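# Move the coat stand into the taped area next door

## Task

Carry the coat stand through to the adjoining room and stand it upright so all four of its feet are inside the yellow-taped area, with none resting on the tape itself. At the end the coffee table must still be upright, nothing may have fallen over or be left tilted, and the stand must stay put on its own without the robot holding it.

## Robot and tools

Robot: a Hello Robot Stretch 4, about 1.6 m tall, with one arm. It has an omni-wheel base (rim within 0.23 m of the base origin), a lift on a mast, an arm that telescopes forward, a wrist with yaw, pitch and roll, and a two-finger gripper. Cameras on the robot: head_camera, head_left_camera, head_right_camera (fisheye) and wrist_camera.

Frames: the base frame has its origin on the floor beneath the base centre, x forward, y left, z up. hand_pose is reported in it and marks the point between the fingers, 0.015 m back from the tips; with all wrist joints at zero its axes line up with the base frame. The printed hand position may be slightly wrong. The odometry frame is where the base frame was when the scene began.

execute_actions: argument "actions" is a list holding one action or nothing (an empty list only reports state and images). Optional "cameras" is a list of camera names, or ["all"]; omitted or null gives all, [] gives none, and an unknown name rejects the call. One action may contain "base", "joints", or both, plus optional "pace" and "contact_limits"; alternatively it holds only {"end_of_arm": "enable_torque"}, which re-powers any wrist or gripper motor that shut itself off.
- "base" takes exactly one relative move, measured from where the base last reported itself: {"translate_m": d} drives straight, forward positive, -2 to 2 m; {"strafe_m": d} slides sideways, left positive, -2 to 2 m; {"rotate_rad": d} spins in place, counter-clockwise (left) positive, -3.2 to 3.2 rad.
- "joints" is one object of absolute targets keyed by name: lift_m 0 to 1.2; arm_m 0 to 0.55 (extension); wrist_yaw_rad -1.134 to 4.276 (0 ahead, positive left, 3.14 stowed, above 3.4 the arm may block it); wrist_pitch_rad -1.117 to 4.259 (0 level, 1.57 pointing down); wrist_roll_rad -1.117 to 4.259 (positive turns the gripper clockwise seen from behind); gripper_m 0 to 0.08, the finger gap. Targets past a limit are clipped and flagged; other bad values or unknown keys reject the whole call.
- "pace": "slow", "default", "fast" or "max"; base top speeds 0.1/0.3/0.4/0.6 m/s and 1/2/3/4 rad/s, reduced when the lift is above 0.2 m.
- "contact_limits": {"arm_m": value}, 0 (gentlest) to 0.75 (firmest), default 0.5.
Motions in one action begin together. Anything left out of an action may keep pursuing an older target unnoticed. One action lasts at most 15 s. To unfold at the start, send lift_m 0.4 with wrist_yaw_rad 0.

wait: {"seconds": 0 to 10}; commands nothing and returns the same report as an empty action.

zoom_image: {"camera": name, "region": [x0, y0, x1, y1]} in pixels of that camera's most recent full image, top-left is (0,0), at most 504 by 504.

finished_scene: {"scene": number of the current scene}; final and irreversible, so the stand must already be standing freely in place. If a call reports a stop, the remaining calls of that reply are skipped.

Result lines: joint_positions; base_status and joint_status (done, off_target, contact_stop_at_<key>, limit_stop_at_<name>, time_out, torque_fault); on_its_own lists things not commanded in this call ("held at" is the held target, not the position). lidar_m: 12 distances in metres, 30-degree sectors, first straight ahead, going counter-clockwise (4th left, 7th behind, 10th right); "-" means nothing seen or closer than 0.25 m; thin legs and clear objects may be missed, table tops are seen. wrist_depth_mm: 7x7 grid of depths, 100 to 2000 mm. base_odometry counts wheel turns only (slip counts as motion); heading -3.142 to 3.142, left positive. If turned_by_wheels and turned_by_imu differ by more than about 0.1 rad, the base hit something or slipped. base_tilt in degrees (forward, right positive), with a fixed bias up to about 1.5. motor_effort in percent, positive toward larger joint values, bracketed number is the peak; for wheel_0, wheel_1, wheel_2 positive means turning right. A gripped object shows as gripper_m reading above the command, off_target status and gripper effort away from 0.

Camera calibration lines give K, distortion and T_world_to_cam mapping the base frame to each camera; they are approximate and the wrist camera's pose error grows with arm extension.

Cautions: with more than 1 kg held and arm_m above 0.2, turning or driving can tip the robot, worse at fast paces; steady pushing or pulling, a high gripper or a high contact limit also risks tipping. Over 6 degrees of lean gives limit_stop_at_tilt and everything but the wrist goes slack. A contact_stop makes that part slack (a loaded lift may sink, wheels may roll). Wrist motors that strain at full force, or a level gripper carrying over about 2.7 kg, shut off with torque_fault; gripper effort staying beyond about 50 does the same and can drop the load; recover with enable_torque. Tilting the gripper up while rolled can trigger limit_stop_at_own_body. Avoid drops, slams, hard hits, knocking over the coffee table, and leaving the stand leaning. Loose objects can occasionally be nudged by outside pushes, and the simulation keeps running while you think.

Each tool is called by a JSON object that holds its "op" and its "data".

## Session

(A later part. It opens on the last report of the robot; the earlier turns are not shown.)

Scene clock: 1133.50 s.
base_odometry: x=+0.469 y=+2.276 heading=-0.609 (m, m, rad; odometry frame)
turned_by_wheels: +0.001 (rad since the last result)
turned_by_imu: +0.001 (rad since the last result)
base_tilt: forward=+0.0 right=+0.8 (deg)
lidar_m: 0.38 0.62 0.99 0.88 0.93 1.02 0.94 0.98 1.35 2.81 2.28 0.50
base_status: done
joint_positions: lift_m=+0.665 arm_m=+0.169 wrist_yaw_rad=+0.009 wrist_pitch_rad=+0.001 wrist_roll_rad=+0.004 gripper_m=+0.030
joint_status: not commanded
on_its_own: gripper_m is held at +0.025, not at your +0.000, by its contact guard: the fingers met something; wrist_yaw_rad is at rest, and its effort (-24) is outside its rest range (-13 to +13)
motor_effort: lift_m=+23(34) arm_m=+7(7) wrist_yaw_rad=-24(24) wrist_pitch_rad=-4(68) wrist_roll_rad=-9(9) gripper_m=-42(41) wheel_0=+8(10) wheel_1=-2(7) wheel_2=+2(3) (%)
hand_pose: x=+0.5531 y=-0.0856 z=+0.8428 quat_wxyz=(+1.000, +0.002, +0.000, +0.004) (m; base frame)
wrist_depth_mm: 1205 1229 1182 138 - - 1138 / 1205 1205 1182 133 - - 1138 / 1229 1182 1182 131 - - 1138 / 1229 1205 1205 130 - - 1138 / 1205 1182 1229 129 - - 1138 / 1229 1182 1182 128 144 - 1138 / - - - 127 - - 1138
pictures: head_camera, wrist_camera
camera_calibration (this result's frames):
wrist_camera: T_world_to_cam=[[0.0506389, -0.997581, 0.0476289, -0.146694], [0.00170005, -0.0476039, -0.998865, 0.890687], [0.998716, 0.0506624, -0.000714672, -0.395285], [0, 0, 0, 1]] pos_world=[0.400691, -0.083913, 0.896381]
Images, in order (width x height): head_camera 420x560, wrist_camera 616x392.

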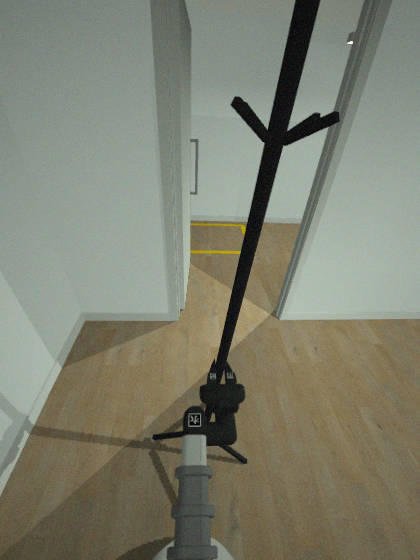

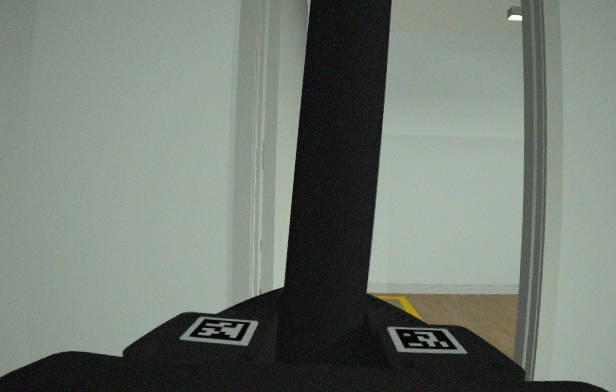

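{"op": "zoom_image", "data": {"camera": "head_camera", "region": [190, 40, 390, 220]}}

Region (190, 40, 390, 220) of head_camera's 420x560 image, scaled by 2.520, with more detail than that image has; it fills the top 454 rows of this view, and the rest is white.

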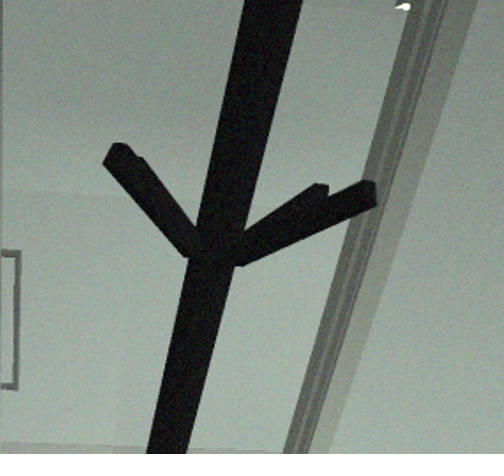

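{"op": "execute_actions", "data": {"actions": [{"base": {"strafe_m": 0.055}, "pace": "slow"}]}}

Scene clock: 1185.77 s.
base_odometry: x=+0.500 y=+2.321 heading=-0.608 (m, m, rad; odometry frame)
turned_by_wheels: +0.000 (rad since the last result)
turned_by_imu: +0.000 (rad since the last result)
base_tilt: forward=+0.0 right=+0.8 (deg)
lidar_m: 0.39 1.31 0.92 0.83 0.88 1.00 0.96 0.98 1.33 2.86 2.26 0.46
base_status: done
joint_positions: lift_m=+0.665 arm_m=+0.169 wrist_yaw_rad=+0.002 wrist_pitch_rad=+0.021 wrist_roll_rad=-0.001 gripper_m=+0.030
joint_status: not commanded
on_its_own: gripper_m is held at +0.025, not at your +0.000, by its contact guard: the fingers met something; wrist_pitch_rad is at rest, and its effort (-60) is outside its rest range (-23 to +23)
motor_effort: lift_m=+25(25) arm_m=+7(7) wrist_yaw_rad=-3(23) wrist_pitch_rad=-60(62) wrist_roll_rad=+7(9) gripper_m=-39(42) wheel_0=-1(7) wheel_1=+4(9) wheel_2=+2(3) (%)
hand_pose: x=+0.5524 y=-0.0871 z=+0.8384 quat_wxyz=(+1.000, -0.001, +0.010, +0.001) (m; base frame)
wrist_depth_mm: 1182 1182 1182 124 - - 1138 / 1205 1205 1138 124 - - 1138 / 1205 1182 1205 125 - - 1138 / 1205 1205 1205 126 - - 1160 / 1229 1182 1255 127 - - 1182 / 1229 1255 1160 128 145 - 1182 / - - - 127 - - 1182
pictures: head_camera, head_left_camera, head_right_camera, wrist_camera
camera_calibration (this result's frames):
wrist_camera: T_world_to_cam=[[0.0448192, -0.997621, 0.052387, -0.148694], [-0.0186146, -0.0532646, -0.998407, 0.896518], [0.998822, 0.0437726, -0.0209576, -0.378262], [0, 0, 0, 1]] pos_world=[0.401169, -0.0840298, 0.894952]
Images, in order (width x height): head_camera 420x560, head_left_camera 420x672, head_right_camera 420x672, wrist_camera 616x392.

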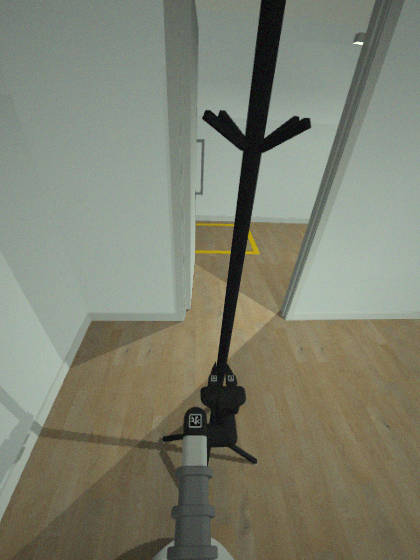

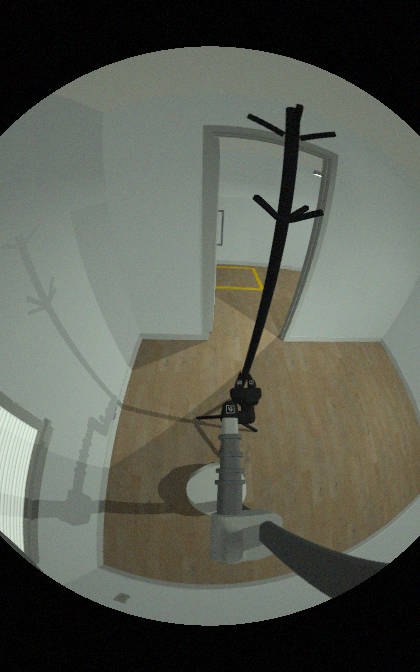

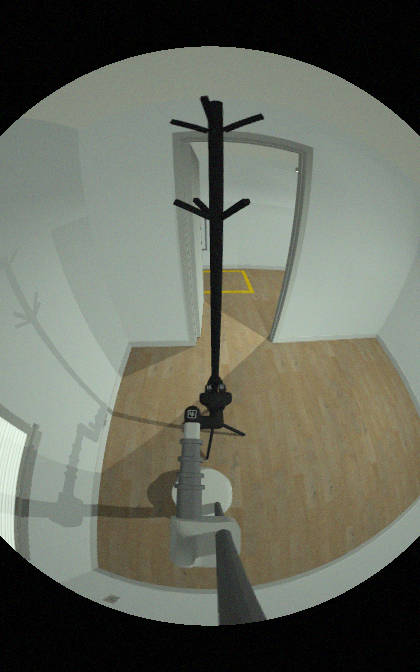

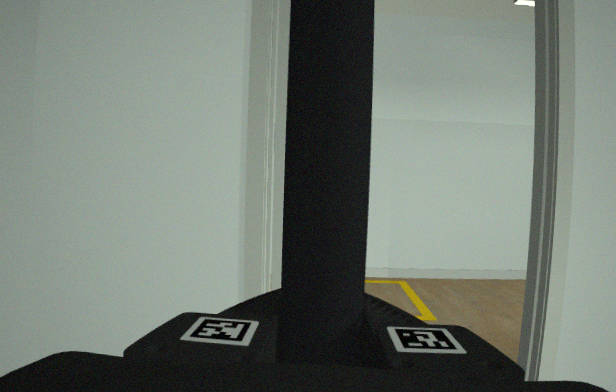

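{"op": "zoom_image", "data": {"camera": "head_camera", "region": [190, 90, 330, 200]}}

Region (190, 90, 330, 200) of head_camera's 420x560 image, scaled by 3.600, with more detail than that image has; it fills the top 396 rows of this view, and the rest is white.

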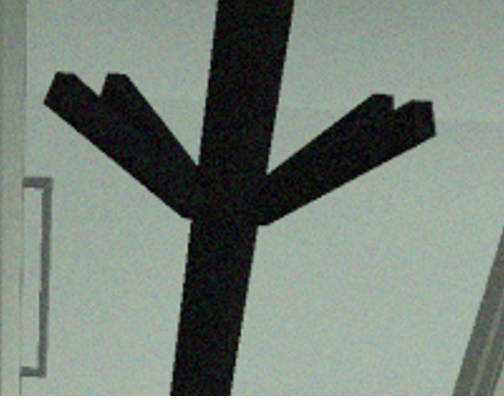

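{"op": "execute_actions", "data": {"actions": [{"joints": {"gripper_m": 0.08}}], "cameras": []}}

{"op": "execute_actions", "data": {"actions": [{"base": {"translate_m": -0.4}, "joints": {"lift_m": 0.3}}]}}

{"op": "zoom_image", "data": {"camera": "head_camera", "region": [110, 300, 330, 500]}}

Scene clock: 1306.93 s.
base_odometry: x=+0.500 y=+2.321 heading=-0.608 (m, m, rad; odometry frame)
turned_by_wheels: +0.000 (rad since the last result)
turned_by_imu: +0.000 (rad since the last result)
base_tilt: forward=-0.1 right=+0.8 (deg)
lidar_m: 0.39 1.29 0.92 0.83 0.87 1.00 0.95 0.99 1.33 2.87 2.27 0.47
base_status: not commanded
joint_positions: lift_m=+0.665 arm_m=+0.169 wrist_yaw_rad=+0.000 wrist_pitch_rad=+0.003 wrist_roll_rad=+0.000 gripper_m=+0.080
joint_status: all done
motor_effort: lift_m=+24(25) arm_m=+7(7) wrist_yaw_rad=+1(11) wrist_pitch_rad=-9(60) wrist_roll_rad=+4(7) gripper_m=+1(40) wheel_0=+2(2) wheel_1=+4(4) wheel_2=+2(2) (%)
hand_pose: x=+0.5523 y=-0.0874 z=+0.8422 quat_wxyz=(+1.000, +0.000, +0.002, +0.000) (m; base frame)
wrist_depth_mm: 1205 1182 1182 128 - - 1160 / 1205 1205 1182 128 - - 1160 / 1229 1182 1160 128 - - 1138 / 1205 1205 1205 128 - - 1138 / 1205 1182 1182 128 - - 1160 / 1205 1182 164 128 - - 1160 / - - 144 128 1921 - -
pictures: none
No camera images: the call's "cameras" was empty. Leave "cameras" out to get every camera's image.

Scene clock: 1309.77 s.
base_odometry: x=+0.172 y=+2.549 heading=-0.609 (m, m, rad; odometry frame)
turned_by_wheels: +0.000 (rad since the last result)
turned_by_imu: +0.000 (rad since the last result)
base_tilt: forward=+0.1 right=+0.7 (deg)
lidar_m: 0.80 1.27 0.89 0.81 0.85 0.57 0.54 0.58 0.78 1.97 2.86 2.11
base_status: done
joint_positions: lift_m=+0.300 arm_m=+0.169 wrist_yaw_rad=+0.000 wrist_pitch_rad=+0.003 wrist_roll_rad=+0.000 gripper_m=+0.080
joint_status: all done
motor_effort: lift_m=+16(24) arm_m=+7(7) wrist_yaw_rad=+2(1) wrist_pitch_rad=-9(10) wrist_roll_rad=+4(5) gripper_m=+1(2) wheel_0=-2(5) wheel_1=-2(6) wheel_2=-2(9) (%)
hand_pose: x=+0.5523 y=-0.0874 z=+0.4779 quat_wxyz=(+1.000, +0.000, +0.001, +0.000) (m; base frame)
wrist_depth_mm: 1308 1618 1576 1708 - - 1576 / 1336 1618 1618 1576 - - 1576 / 1336 1576 1618 1576 - - 1576 / 1336 1618 1576 1661 - - 1537 / 1336 1661 1618 1661 - 1708 1576 / 1308 1576 164 1618 1756 1576 1576 / - - 145 1229 1118 - -
pictures: head_camera, head_left_camera, head_right_camera, wrist_camera
camera_calibration (this result's frames):
wrist_camera: T_world_to_cam=[[0.0422838, -0.997742, 0.0521756, -0.128653], [-0.000884229, -0.0522596, -0.998633, 0.527001], [0.999105, 0.0421799, -0.00309197, -0.39454], [0, 0, 0, 1]] pos_world=[0.400093, -0.08418, 0.531773]
Images, in order (width x height): head_camera 420x560, head_left_camera 420x672, head_right_camera 420x672, wrist_camera 616x392.

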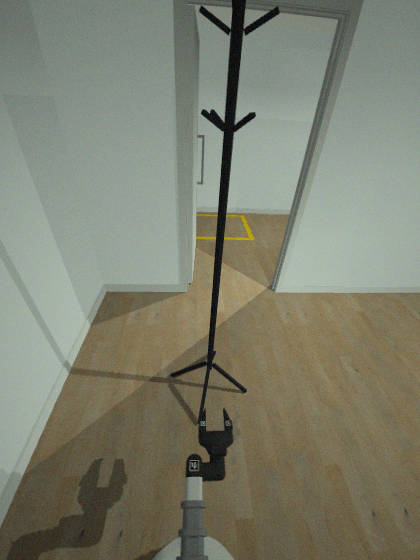

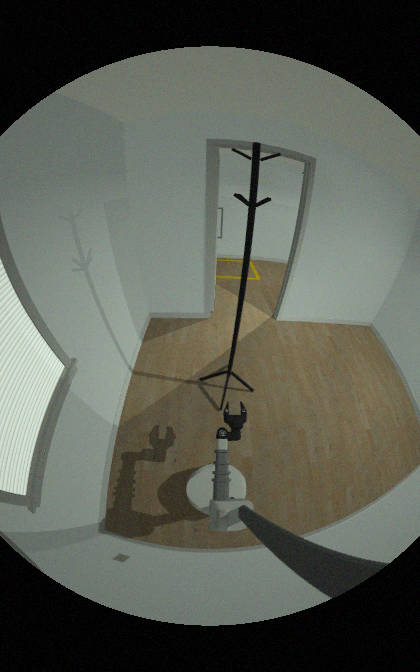

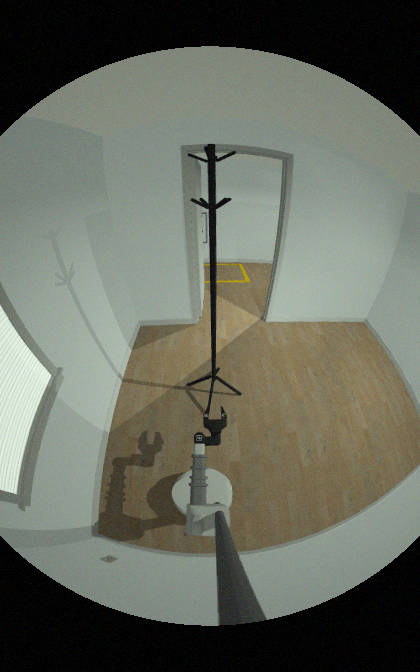

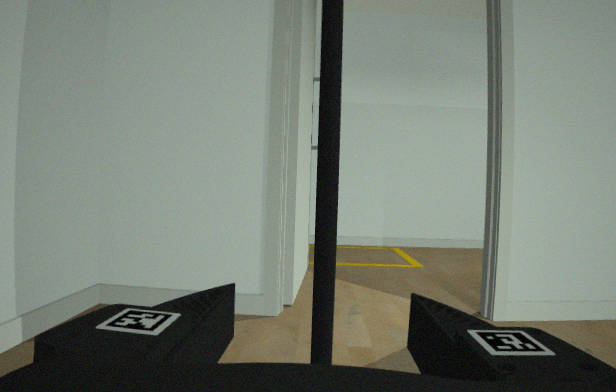

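Region (110, 300, 330, 500) of head_camera's 420x560 image, scaled by 2.291, with more detail than that image has; it fills the top 458 rows of this view, and the rest is white.

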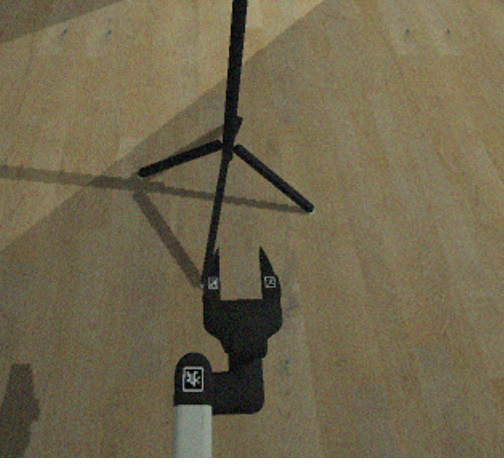

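{"op": "execute_actions", "data": {"actions": [{"base": {"strafe_m": 0.222}, "joints": {"arm_m": 0.3, "lift_m": 0.12}}], "cameras": []}}

{"op": "execute_actions", "data": {"actions": [{"base": {"rotate_rad": -0.236}, "joints": {"lift_m": 0.085}}]}}

Scene clock: 1339.37 s.
base_odometry: x=+0.299 y=+2.731 heading=-0.609 (m, m, rad; odometry frame)
turned_by_wheels: +0.000 (rad since the last result)
turned_by_imu: +0.000 (rad since the last result)
base_tilt: forward=+0.2 right=+0.8 (deg)
lidar_m: 0.92 0.95 0.63 0.60 0.65 0.57 0.55 0.57 0.81 1.97 2.84 0.82
base_status: done
joint_positions: lift_m=+0.120 arm_m=+0.298 wrist_yaw_rad=+0.000 wrist_pitch_rad=+0.003 wrist_roll_rad=+0.000 gripper_m=+0.080
joint_status: all done
motor_effort: lift_m=+16(18) arm_m=+9(10) wrist_yaw_rad=+1(2) wrist_pitch_rad=-8(9) wrist_roll_rad=+4(4) gripper_m=+2(1) wheel_0=-1(8) wheel_1=+1(12) wheel_2=+0(2) (%)
hand_pose: x=+0.6820 y=-0.0874 z=+0.2980 quat_wxyz=(+1.000, +0.000, +0.001, +0.000) (m; base frame)
wrist_depth_mm: 991 1464 1499 1430 - - 1366 / 1025 1464 1464 1430 - - 1430 / 1025 1464 1464 1464 - - 1397 / 1042 1464 1464 1464 - - 1397 / 1042 1430 1464 1430 - 1983 1430 / 960 1098 164 1138 1138 397 946 / - - 144 809 442 - -
pictures: none
No camera images: the call's "cameras" was empty. Leave "cameras" out to get every camera's image.

Scene clock: 1340.33 s.
base_odometry: x=+0.299 y=+2.731 heading=-0.845 (m, m, rad; odometry frame)
turned_by_wheels: -0.236 (rad since the last result)
turned_by_imu: -0.236 (rad since the last result)
base_tilt: forward=+0.0 right=+0.6 (deg)
lidar_m: 0.84 1.35 0.73 0.61 0.60 0.67 0.56 0.56 0.65 1.16 3.10 2.26
base_status: done
joint_positions: lift_m=+0.085 arm_m=+0.298 wrist_yaw_rad=+0.000 wrist_pitch_rad=+0.003 wrist_roll_rad=+0.000 gripper_m=+0.080
joint_status: all done
motor_effort: lift_m=+16(16) arm_m=+8(9) wrist_yaw_rad=+2(3) wrist_pitch_rad=-9(9) wrist_roll_rad=+4(4) gripper_m=+1(1) wheel_0=+2(7) wheel_1=+1(8) wheel_2=+0(9) (%)
hand_pose: x=+0.6820 y=-0.0875 z=+0.2630 quat_wxyz=(+1.000, +0.000, +0.001, +0.000) (m; base frame)
wrist_depth_mm: 1308 1397 1430 - - 1708 1863 / 1336 1397 1464 - - 1618 1808 / 1308 1366 1464 - - 1708 1863 / 1308 1430 1576 - - 1708 1808 / 1308 1397 1430 459 1756 1756 1808 / 917 1025 164 931 854 1042 1025 / - - 144 723 676 - -
pictures: head_camera, head_left_camera, head_right_camera, wrist_camera
camera_calibration (this result's frames):
wrist_camera: T_world_to_cam=[[0.0419787, -0.997758, 0.0521253, -0.122765], [-0.000633503, -0.0521979, -0.998637, 0.312297], [0.999118, 0.0418885, -0.00282328, -0.524904], [0, 0, 0, 1]] pos_world=[0.529792, -0.0842009, 0.316788]
Images, in order (width x height): head_camera 420x560, head_left_camera 420x672, head_right_camera 420x672, wrist_camera 616x392.

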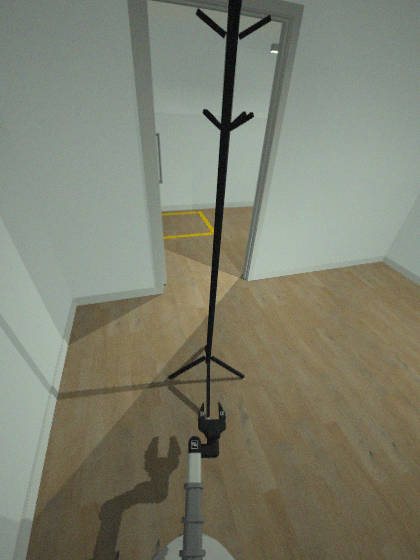

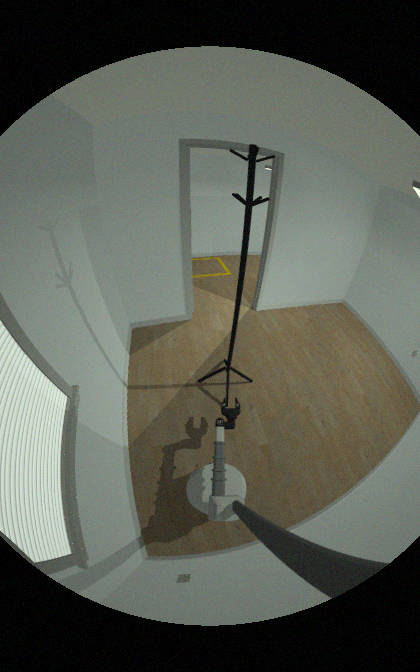

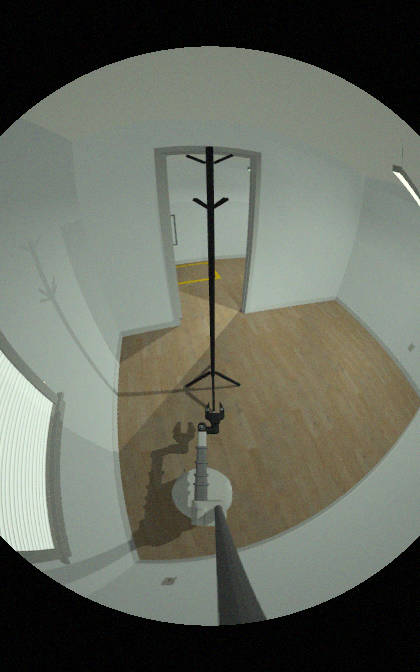

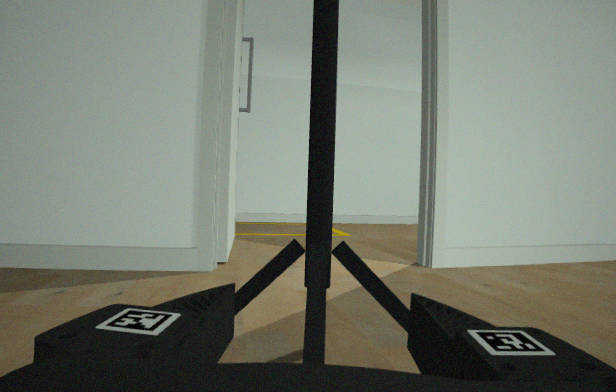

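{"op": "execute_actions", "data": {"actions": [{"base": {"translate_m": 0.22}, "joints": {"lift_m": 0.105}, "pace": "slow"}], "cameras": ["wrist_camera", "head_camera"]}}

Scene clock: 1356.00 s.
base_odometry: x=+0.445 y=+2.567 heading=-0.844 (m, m, rad; odometry frame)
turned_by_wheels: +0.000 (rad since the last result)
turned_by_imu: +0.000 (rad since the last result)
base_tilt: forward=-0.1 right=+0.9 (deg)
lidar_m: 0.70 1.48 0.84 0.68 0.67 0.81 0.77 0.78 0.94 1.62 3.05 0.80
base_status: done
joint_positions: lift_m=+0.105 arm_m=+0.298 wrist_yaw_rad=+0.000 wrist_pitch_rad=+0.003 wrist_roll_rad=+0.000 gripper_m=+0.080
joint_status: all done
motor_effort: lift_m=+23(24) arm_m=+9(8) wrist_yaw_rad=+2(3) wrist_pitch_rad=-9(8) wrist_roll_rad=+4(4) gripper_m=+0(1) wheel_0=+3(6) wheel_1=+4(6) wheel_2=-3(9) (%)
hand_pose: x=+0.6820 y=-0.0875 z=+0.2824 quat_wxyz=(+1.000, +0.000, +0.001, +0.000) (m; base frame)
wrist_depth_mm: 1118 1182 1397 227 - 1366 1464 / 1118 1182 1499 227 - 1430 1537 / 1118 1160 1576 228 - 1430 1537 / 1118 1138 1708 230 - 1464 1537 / 1138 1182 1464 235 - 1464 1537 / 976 1060 164 233 1098 1118 1098 / - - 144 229 228 - -
pictures: head_camera, wrist_camera
camera_calibration (this result's frames):
wrist_camera: T_world_to_cam=[[0.0419778, -0.997758, 0.0521254, -0.123776], [-0.000633553, -0.0521979, -0.998637, 0.33167], [0.999118, 0.0418875, -0.00282329, -0.524852], [0, 0, 0, 1]] pos_world=[0.529795, -0.0842009, 0.336188]
Images, in order (width x height): head_camera 420x560, wrist_camera 616x392.

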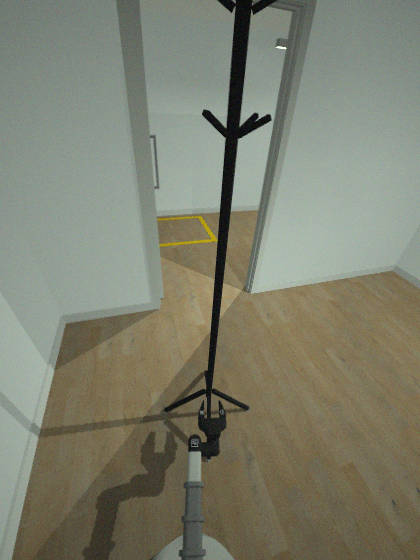

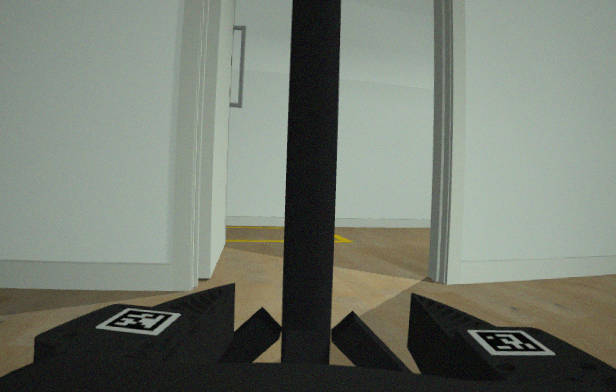

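{"op": "execute_actions", "data": {"actions": [{"base": {"strafe_m": 0.009}, "pace": "slow"}], "cameras": []}}

{"op": "execute_actions", "data": {"actions": [{"base": {"translate_m": 0.14}, "pace": "slow"}], "cameras": ["wrist_camera", "head_camera"]}}

Scene clock: 1367.80 s.
base_odometry: x=+0.451 y=+2.573 heading=-0.844 (m, m, rad; odometry frame)
turned_by_wheels: +0.000 (rad since the last result)
turned_by_imu: +0.000 (rad since the last result)
base_tilt: forward=-0.1 right=+0.8 (deg)
lidar_m: 0.68 1.46 0.84 0.66 0.66 0.78 0.76 0.76 0.89 1.58 3.04 0.79
base_status: done
joint_positions: lift_m=+0.105 arm_m=+0.298 wrist_yaw_rad=+0.000 wrist_pitch_rad=+0.003 wrist_roll_rad=+0.000 gripper_m=+0.080
joint_status: not commanded
motor_effort: lift_m=+23(24) arm_m=+8(9) wrist_yaw_rad=+2(2) wrist_pitch_rad=-8(9) wrist_roll_rad=+4(4) gripper_m=+1(1) wheel_0=-3(5) wheel_1=+2(7) wheel_2=+0(1) (%)
hand_pose: x=+0.6820 y=-0.0875 z=+0.2824 quat_wxyz=(+1.000, +0.000, +0.001, +0.000) (m; base frame)
wrist_depth_mm: 1098 1182 1336 228 - 1464 1537 / 1098 1160 1430 227 - 1464 1537 / 1098 1160 1537 226 - 1464 1499 / 1118 1182 1661 229 - 1430 1537 / 1138 1182 1499 230 - 1464 1576 / 960 1078 165 229 1138 1098 1098 / - - 144 229 227 - -
pictures: none
No camera images: the call's "cameras" was empty. Leave "cameras" out to get every camera's image.

Scene clock: 1370.50 s.
base_odometry: x=+0.544 y=+2.468 heading=-0.844 (m, m, rad; odometry frame)
turned_by_wheels: +0.000 (rad since the last result)
turned_by_imu: +0.000 (rad since the last result)
base_tilt: forward=+0.1 right=+0.7 (deg)
lidar_m: 0.51 1.50 0.86 0.71 0.69 0.84 0.88 0.92 1.08 1.84 3.02 0.60
base_status: done
joint_positions: lift_m=+0.105 arm_m=+0.298 wrist_yaw_rad=+0.000 wrist_pitch_rad=+0.003 wrist_roll_rad=+0.000 gripper_m=+0.080
joint_status: not commanded
motor_effort: lift_m=+23(24) arm_m=+8(8) wrist_yaw_rad=+2(3) wrist_pitch_rad=-9(8) wrist_roll_rad=+4(4) gripper_m=+1(2) wheel_0=+4(5) wheel_1=+5(6) wheel_2=-3(7) (%)
hand_pose: x=+0.6820 y=-0.0875 z=+0.2824 quat_wxyz=(+1.000, +0.000, +0.001, +0.000) (m; base frame)
wrist_depth_mm: 991 1042 1537 - - 1336 1336 / 991 1025 1708 - - 1281 1366 / 1008 1042 1618 - - 1308 1366 / 976 1060 1756 - - 1308 1336 / 991 1042 1499 - - 1308 1308 / 976 1008 149 - 991 1098 1098 / - - 135 - 715 - -
pictures: head_camera, wrist_camera
camera_calibration (this result's frames):
wrist_camera: T_world_to_cam=[[0.0417638, -0.997767, 0.0521256, -0.123675], [-0.000639085, -0.0521978, -0.998637, 0.331673], [0.999127, 0.0416736, -0.00281764, -0.524859], [0, 0, 0, 1]] pos_world=[0.529778, -0.0842139, 0.336189]
Images, in order (width x height): head_camera 420x560, wrist_camera 616x392.

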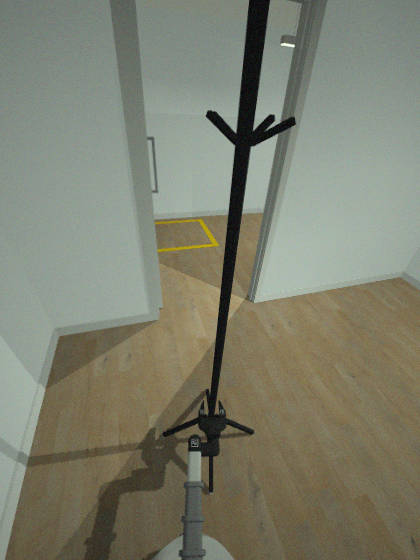

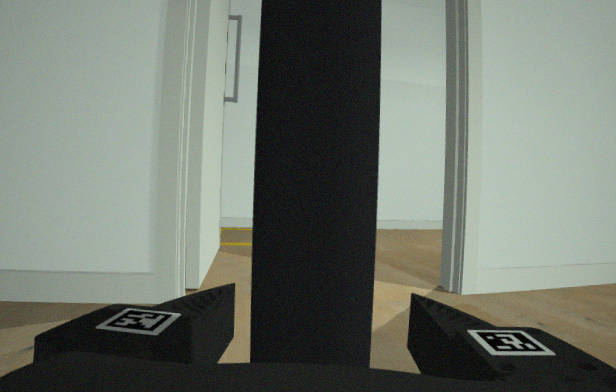

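{"op": "execute_actions", "data": {"actions": [{"base": {"translate_m": 0.03}, "pace": "slow"}]}}

Scene clock: 1378.43 s.
base_odometry: x=+0.564 y=+2.446 heading=-0.844 (m, m, rad; odometry frame)
turned_by_wheels: +0.000 (rad since the last result)
turned_by_imu: +0.000 (rad since the last result)
base_tilt: forward=+0.0 right=+0.9 (deg)
lidar_m: 0.48 1.55 0.88 0.70 0.71 0.84 0.93 0.94 1.11 1.89 3.00 0.60
base_status: done
joint_positions: lift_m=+0.105 arm_m=+0.298 wrist_yaw_rad=-0.006 wrist_pitch_rad=+0.000 wrist_roll_rad=+0.000 gripper_m=+0.080
joint_status: not commanded
on_its_own: wrist_yaw_rad is at rest, and its effort (+19) is outside its rest range (-13 to +13)
motor_effort: lift_m=+20(23) arm_m=+8(9) wrist_yaw_rad=+19(20) wrist_pitch_rad=-1(10) wrist_roll_rad=+4(4) gripper_m=+1(2) wheel_0=+5(7) wheel_1=+5(7) wheel_2=-10(13) (%)
hand_pose: x=+0.6815 y=-0.0887 z=+0.2832 quat_wxyz=(+1.000, +0.000, +0.000, -0.003) (m; base frame)
wrist_depth_mm: 976 1025 1537 - - 1281 1336 / 976 1042 1708 - - 1255 1336 / 960 1025 - - - 1281 1336 / 976 1025 - - - 1281 1336 / 976 1008 1708 - - 1281 1336 / 946 991 144 - 1008 1138 1138 / - - 127 - 750 - -
pictures: head_camera, head_left_camera, head_right_camera, wrist_camera
camera_calibration (this result's frames):
wrist_camera: T_world_to_cam=[[0.0361066, -0.997983, 0.0522182, -0.121061], [0.00170994, -0.0521905, -0.998636, 0.330855], [0.999346, 0.0361466, -0.00017793, -0.525708], [0, 0, 0, 1]] pos_world=[0.52917, -0.0845468, 0.336631]
Images, in order (width x height): head_camera 420x560, head_left_camera 420x672, head_right_camera 420x672, wrist_camera 616x392.

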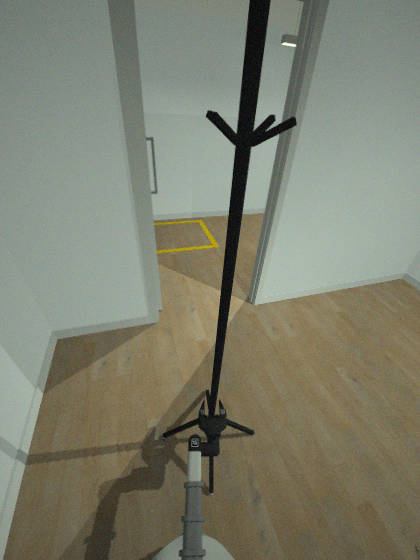

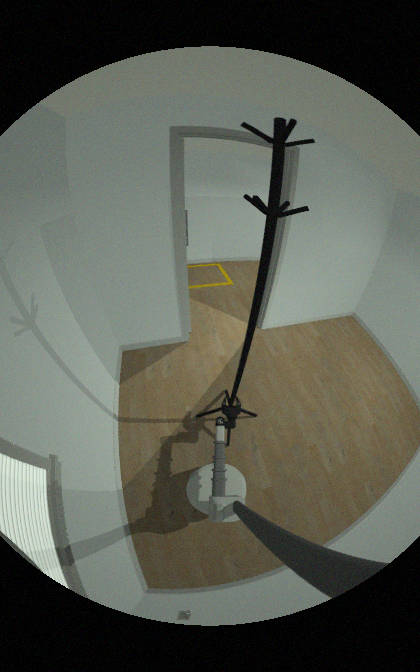

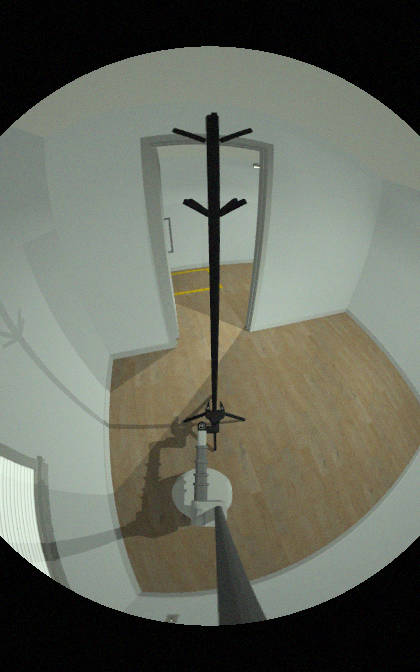

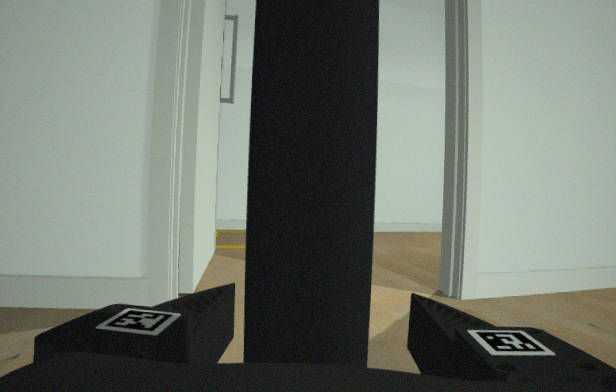

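{"op": "execute_actions", "data": {"actions": [{"base": {"translate_m": 0.04}, "pace": "slow"}]}}

Scene clock: 1384.90 s.
base_odometry: x=+0.590 y=+2.417 heading=-0.844 (m, m, rad; odometry frame)
turned_by_wheels: +0.000 (rad since the last result)
turned_by_imu: +0.000 (rad since the last result)
base_tilt: forward=+0.1 right=+0.8 (deg)
lidar_m: 0.51 1.51 0.87 0.72 0.71 0.86 0.97 0.98 1.14 1.97 2.99 0.59
base_status: done
joint_positions: lift_m=+0.105 arm_m=+0.298 wrist_yaw_rad=-0.006 wrist_pitch_rad=+0.000 wrist_roll_rad=+0.000 gripper_m=+0.080
joint_status: not commanded
on_its_own: wrist_yaw_rad is at rest, and its effort (+19) is outside its rest range (-13 to +13)
motor_effort: lift_m=+20(20) arm_m=+8(8) wrist_yaw_rad=+19(20) wrist_pitch_rad=+0(1) wrist_roll_rad=+4(4) gripper_m=+1(2) wheel_0=+4(6) wheel_1=+4(7) wheel_2=-10(14) (%)
hand_pose: x=+0.6815 y=-0.0887 z=+0.2832 quat_wxyz=(+1.000, +0.000, +0.000, -0.003) (m; base frame)
wrist_depth_mm: 946 946 1808 - - 1281 1281 / 931 991 1708 - - 1281 1281 / 917 960 - - - 1229 1255 / 946 976 - - - 1255 1281 / 946 991 1756 - - 1229 1281 / 904 946 144 - 1025 1118 1118 / - - 127 - 732 - -
pictures: head_camera, head_left_camera, head_right_camera, wrist_camera
camera_calibration (this result's frames):
wrist_camera: T_world_to_cam=[[0.0358494, -0.997992, 0.0522188, -0.120941], [0.00170907, -0.0521911, -0.998636, 0.330858], [0.999356, 0.0358898, -0.000165382, -0.525716], [0, 0, 0, 1]] pos_world=[0.529147, -0.0845622, 0.336635]
Images, in order (width x height): head_camera 420x560, head_left_camera 420x672, head_right_camera 420x672, wrist_camera 616x392.

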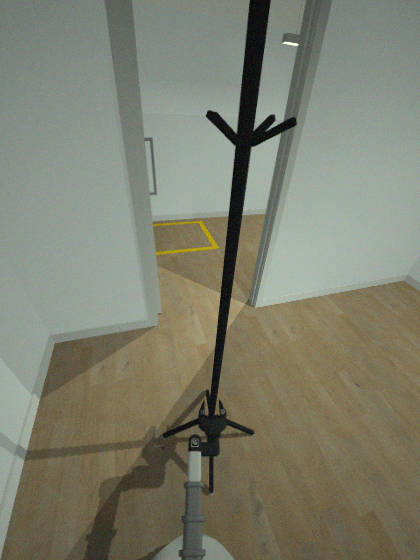

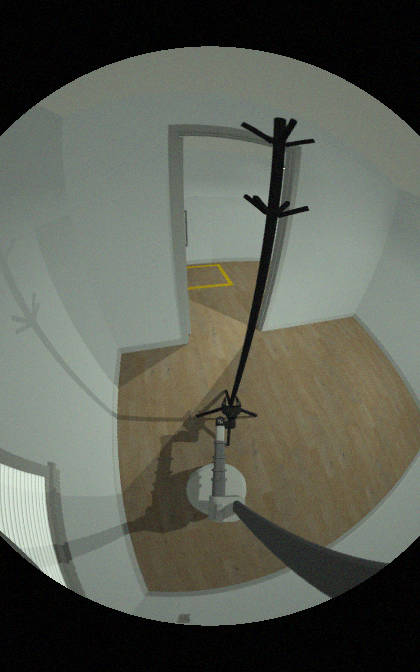

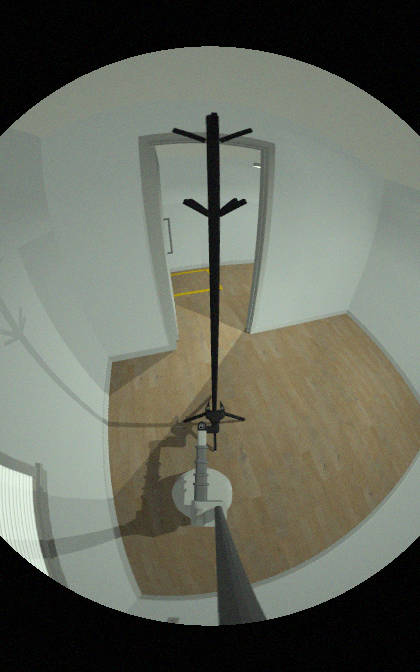

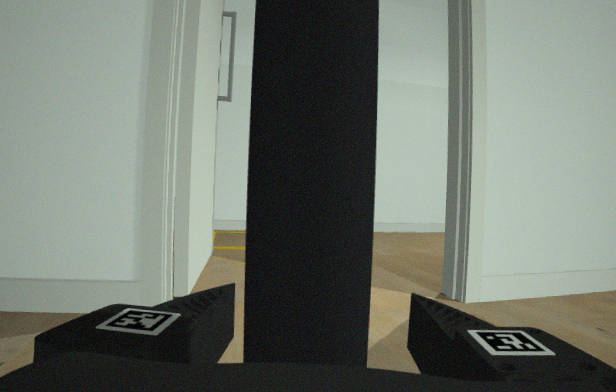

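{"op": "execute_actions", "data": {"actions": [{"base": {"translate_m": 0.5}, "pace": "slow"}]}}

Scene clock: 1408.27 s.
base_odometry: x=+0.922 y=+2.043 heading=-0.844 (m, m, rad; odometry frame)
turned_by_wheels: +0.000 (rad since the last result)
turned_by_imu: -0.003 (rad since the last result)
base_tilt: forward=+0.1 right=+0.8 (deg)
lidar_m: 0.48 1.03 1.03 0.88 0.89 1.00 1.47 1.46 1.70 2.88 2.13 0.58
base_status: done
joint_positions: lift_m=+0.105 arm_m=+0.298 wrist_yaw_rad=-0.006 wrist_pitch_rad=+0.000 wrist_roll_rad=+0.000 gripper_m=+0.080
joint_status: not commanded
on_its_own: wrist_yaw_rad is at rest, and its effort (+20) is outside its rest range (-13 to +13)
motor_effort: lift_m=+20(20) arm_m=+9(9) wrist_yaw_rad=+20(20) wrist_pitch_rad=-1(1) wrist_roll_rad=+4(4) gripper_m=+1(2) wheel_0=+5(8) wheel_1=+5(7) wheel_2=-10(14) (%)
hand_pose: x=+0.6815 y=-0.0887 z=+0.2832 quat_wxyz=(+1.000, +0.000, +0.000, -0.003) (m; base frame)
wrist_depth_mm: 564 820 - - - - 707 / 591 854 - - - - 699 / 615 866 - - - - 699 / 615 917 - - - - 699 / 603 917 - - - - 699 / 609 676 144 - 1025 820 683 / - - 128 - 723 - -
pictures: head_camera, head_left_camera, head_right_camera, wrist_camera
camera_calibration (this result's frames):
wrist_camera: T_world_to_cam=[[0.0359854, -0.997987, 0.0522187, -0.121005], [0.00171818, -0.0521907, -0.998636, 0.33086], [0.999351, 0.036026, -0.000163381, -0.525714], [0, 0, 0, 1]] pos_world=[0.529159, -0.084554, 0.336642]
Images, in order (width x height): head_camera 420x560, head_left_camera 420x672, head_right_camera 420x672, wrist_camera 616x392.

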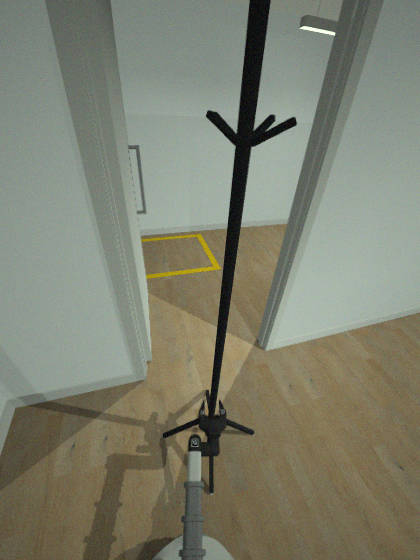

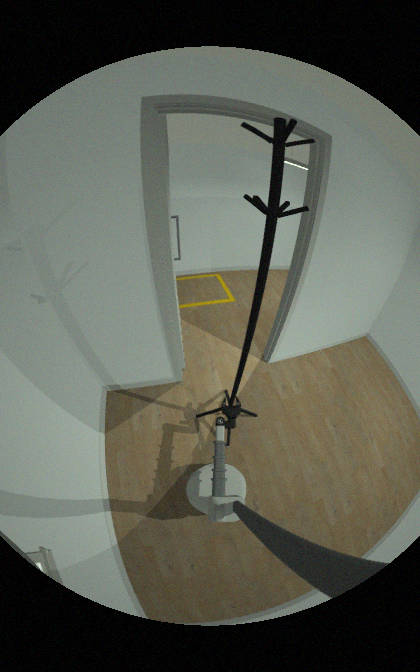

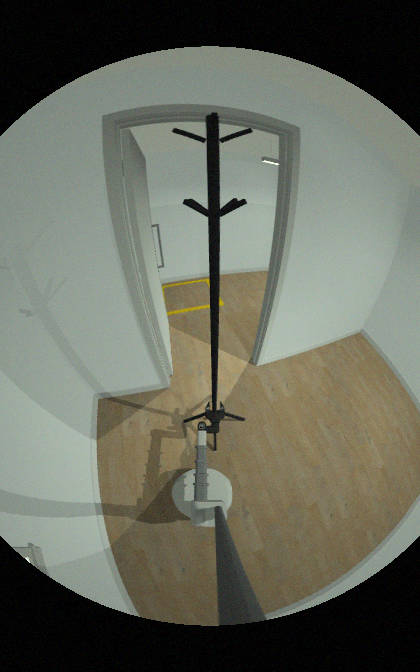

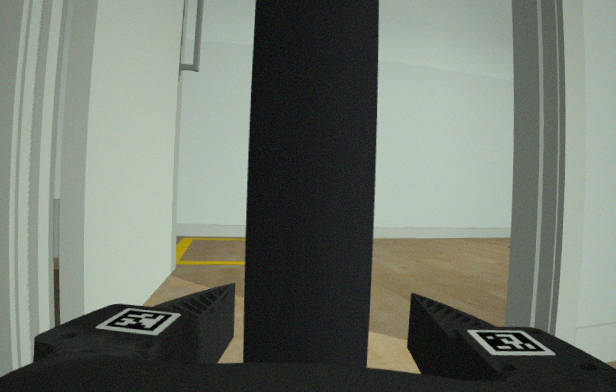

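{"op": "execute_actions", "data": {"actions": [{"base": {"translate_m": 0.55}}]}}

Scene clock: 1455.10 s.
base_odometry: x=+1.287 y=+1.633 heading=-0.844 (m, m, rad; odometry frame)
turned_by_wheels: +0.000 (rad since the last result)
turned_by_imu: -0.003 (rad since the last result)
base_tilt: forward=+0.1 right=+0.8 (deg)
lidar_m: 0.47 0.54 0.60 1.02 1.02 1.21 2.00 2.01 2.30 2.72 1.05 0.59
base_status: done
joint_positions: lift_m=+0.105 arm_m=+0.298 wrist_yaw_rad=-0.005 wrist_pitch_rad=+0.000 wrist_roll_rad=+0.000 gripper_m=+0.080
joint_status: not commanded
on_its_own: wrist_yaw_rad is at rest, and its effort (+16) is outside its rest range (-13 to +13)
motor_effort: lift_m=+18(20) arm_m=+9(9) wrist_yaw_rad=+16(20) wrist_pitch_rad=-1(1) wrist_roll_rad=+4(4) gripper_m=+2(1) wheel_0=+4(9) wheel_1=+4(9) wheel_2=-6(16) (%)
hand_pose: x=+0.6816 y=-0.0885 z=+0.2834 quat_wxyz=(+1.000, +0.000, +0.000, -0.003) (m; base frame)
wrist_depth_mm: 723 - - - - - - / 723 - - - - - - / 732 - - - - - - / 750 - - - - - - / 759 1863 - - - - 1983 / 750 960 144 - 1025 1138 1138 / - - 128 - 732 - -
pictures: head_camera, head_left_camera, head_right_camera, wrist_camera
camera_calibration (this result's frames):
wrist_camera: T_world_to_cam=[[0.0367656, -0.997959, 0.0522064, -0.121376], [0.00193763, -0.0521705, -0.998636, 0.330918], [0.999322, 0.0368166, 0.0000155941, -0.525752], [0, 0, 0, 1]] pos_world=[0.529217, -0.0845077, 0.336812]
Images, in order (width x height): head_camera 420x560, head_left_camera 420x672, head_right_camera 420x672, wrist_camera 616x392.

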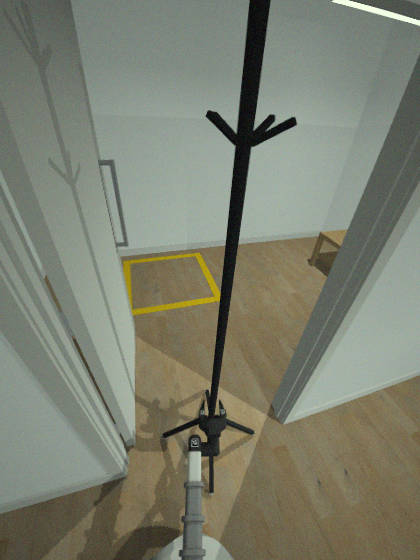

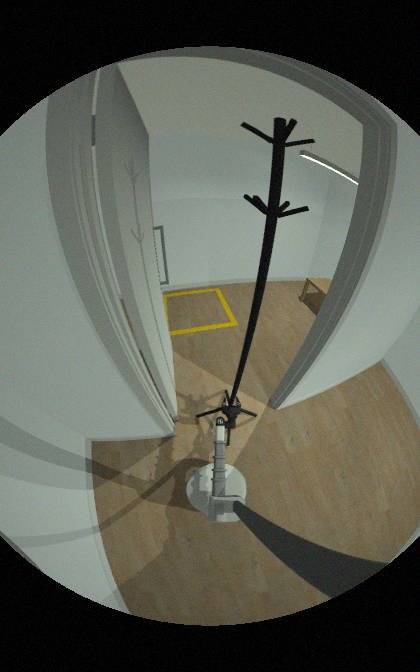

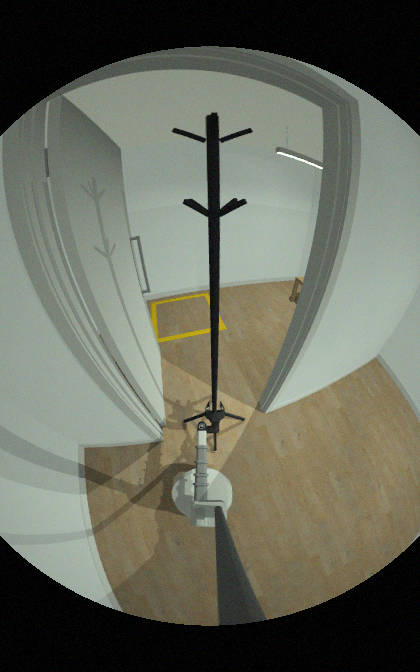

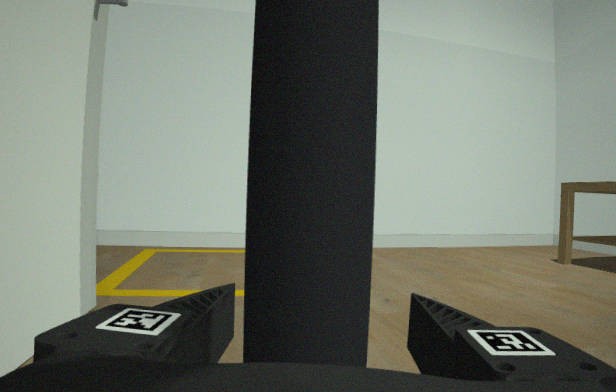

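{"op": "execute_actions", "data": {"actions": [{"base": {"translate_m": 0.5}}]}}

Scene clock: 1474.87 s.
base_odometry: x=+1.620 y=+1.259 heading=-0.844 (m, m, rad; odometry frame)
turned_by_wheels: +0.000 (rad since the last result)
turned_by_imu: -0.003 (rad since the last result)
base_tilt: forward=-0.1 right=+0.7 (deg)
lidar_m: 0.51 0.57 0.35 0.32 1.17 1.36 2.37 2.48 2.86 2.58 0.55 0.62
base_status: done
joint_positions: lift_m=+0.105 arm_m=+0.298 wrist_yaw_rad=-0.005 wrist_pitch_rad=+0.000 wrist_roll_rad=+0.000 gripper_m=+0.080
joint_status: not commanded
on_its_own: wrist_yaw_rad is at rest, and its effort (+16) is outside its rest range (-13 to +13)
motor_effort: lift_m=+18(18) arm_m=+8(9) wrist_yaw_rad=+16(20) wrist_pitch_rad=+0(0) wrist_roll_rad=+4(3) gripper_m=+2(2) wheel_0=+4(8) wheel_1=+5(7) wheel_2=-7(17) (%)
hand_pose: x=+0.6816 y=-0.0885 z=+0.2834 quat_wxyz=(+1.000, +0.000, +0.000, -0.003) (m; base frame)
wrist_depth_mm: 1618 1661 1808 - 1983 - - / 1618 1708 1756 - 1983 - - / 1661 1708 1808 - - - - / 1618 1708 1808 - - - - / 1618 1708 1756 - - - - / 991 1098 144 - 1025 1138 1118 / - - 127 - 732 - -
pictures: head_camera, head_left_camera, head_right_camera, wrist_camera
camera_calibration (this result's frames):
wrist_camera: T_world_to_cam=[[0.0368049, -0.997958, 0.0522051, -0.121395], [0.00195003, -0.0521686, -0.998636, 0.330922], [0.999321, 0.0368565, 0.0000259848, -0.525754], [0, 0, 0, 1]] pos_world=[0.52922, -0.0845054, 0.336822]
Images, in order (width x height): head_camera 420x560, head_left_camera 420x672, head_right_camera 420x672, wrist_camera 616x392.

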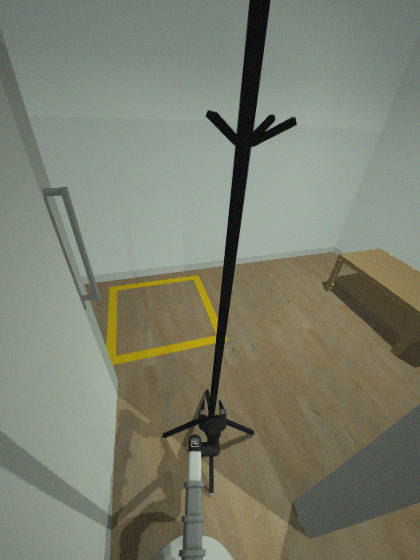

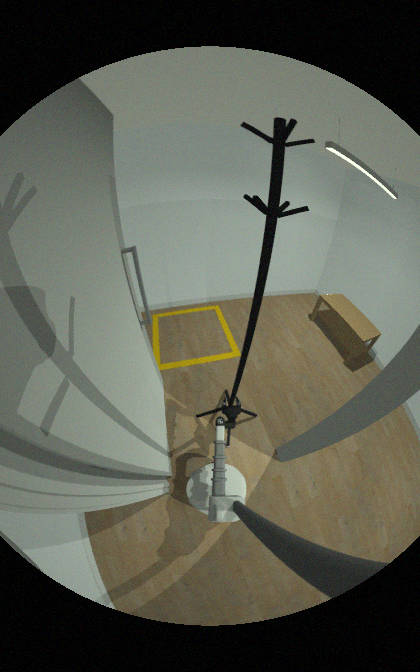

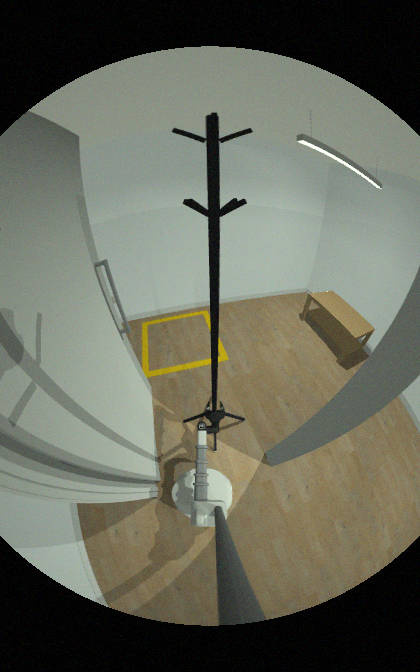

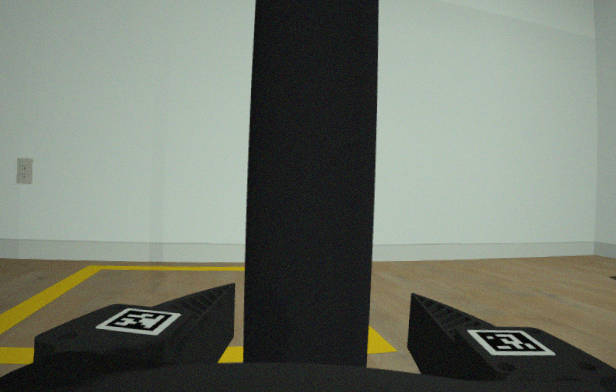

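{"op": "zoom_image", "data": {"camera": "head_camera", "region": [80, 250, 260, 390]}}

Region (80, 250, 260, 390) of head_camera's 420x560 image, scaled by 2.800, with more detail than that image has.

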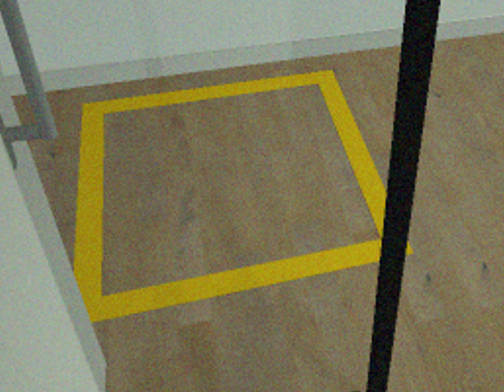

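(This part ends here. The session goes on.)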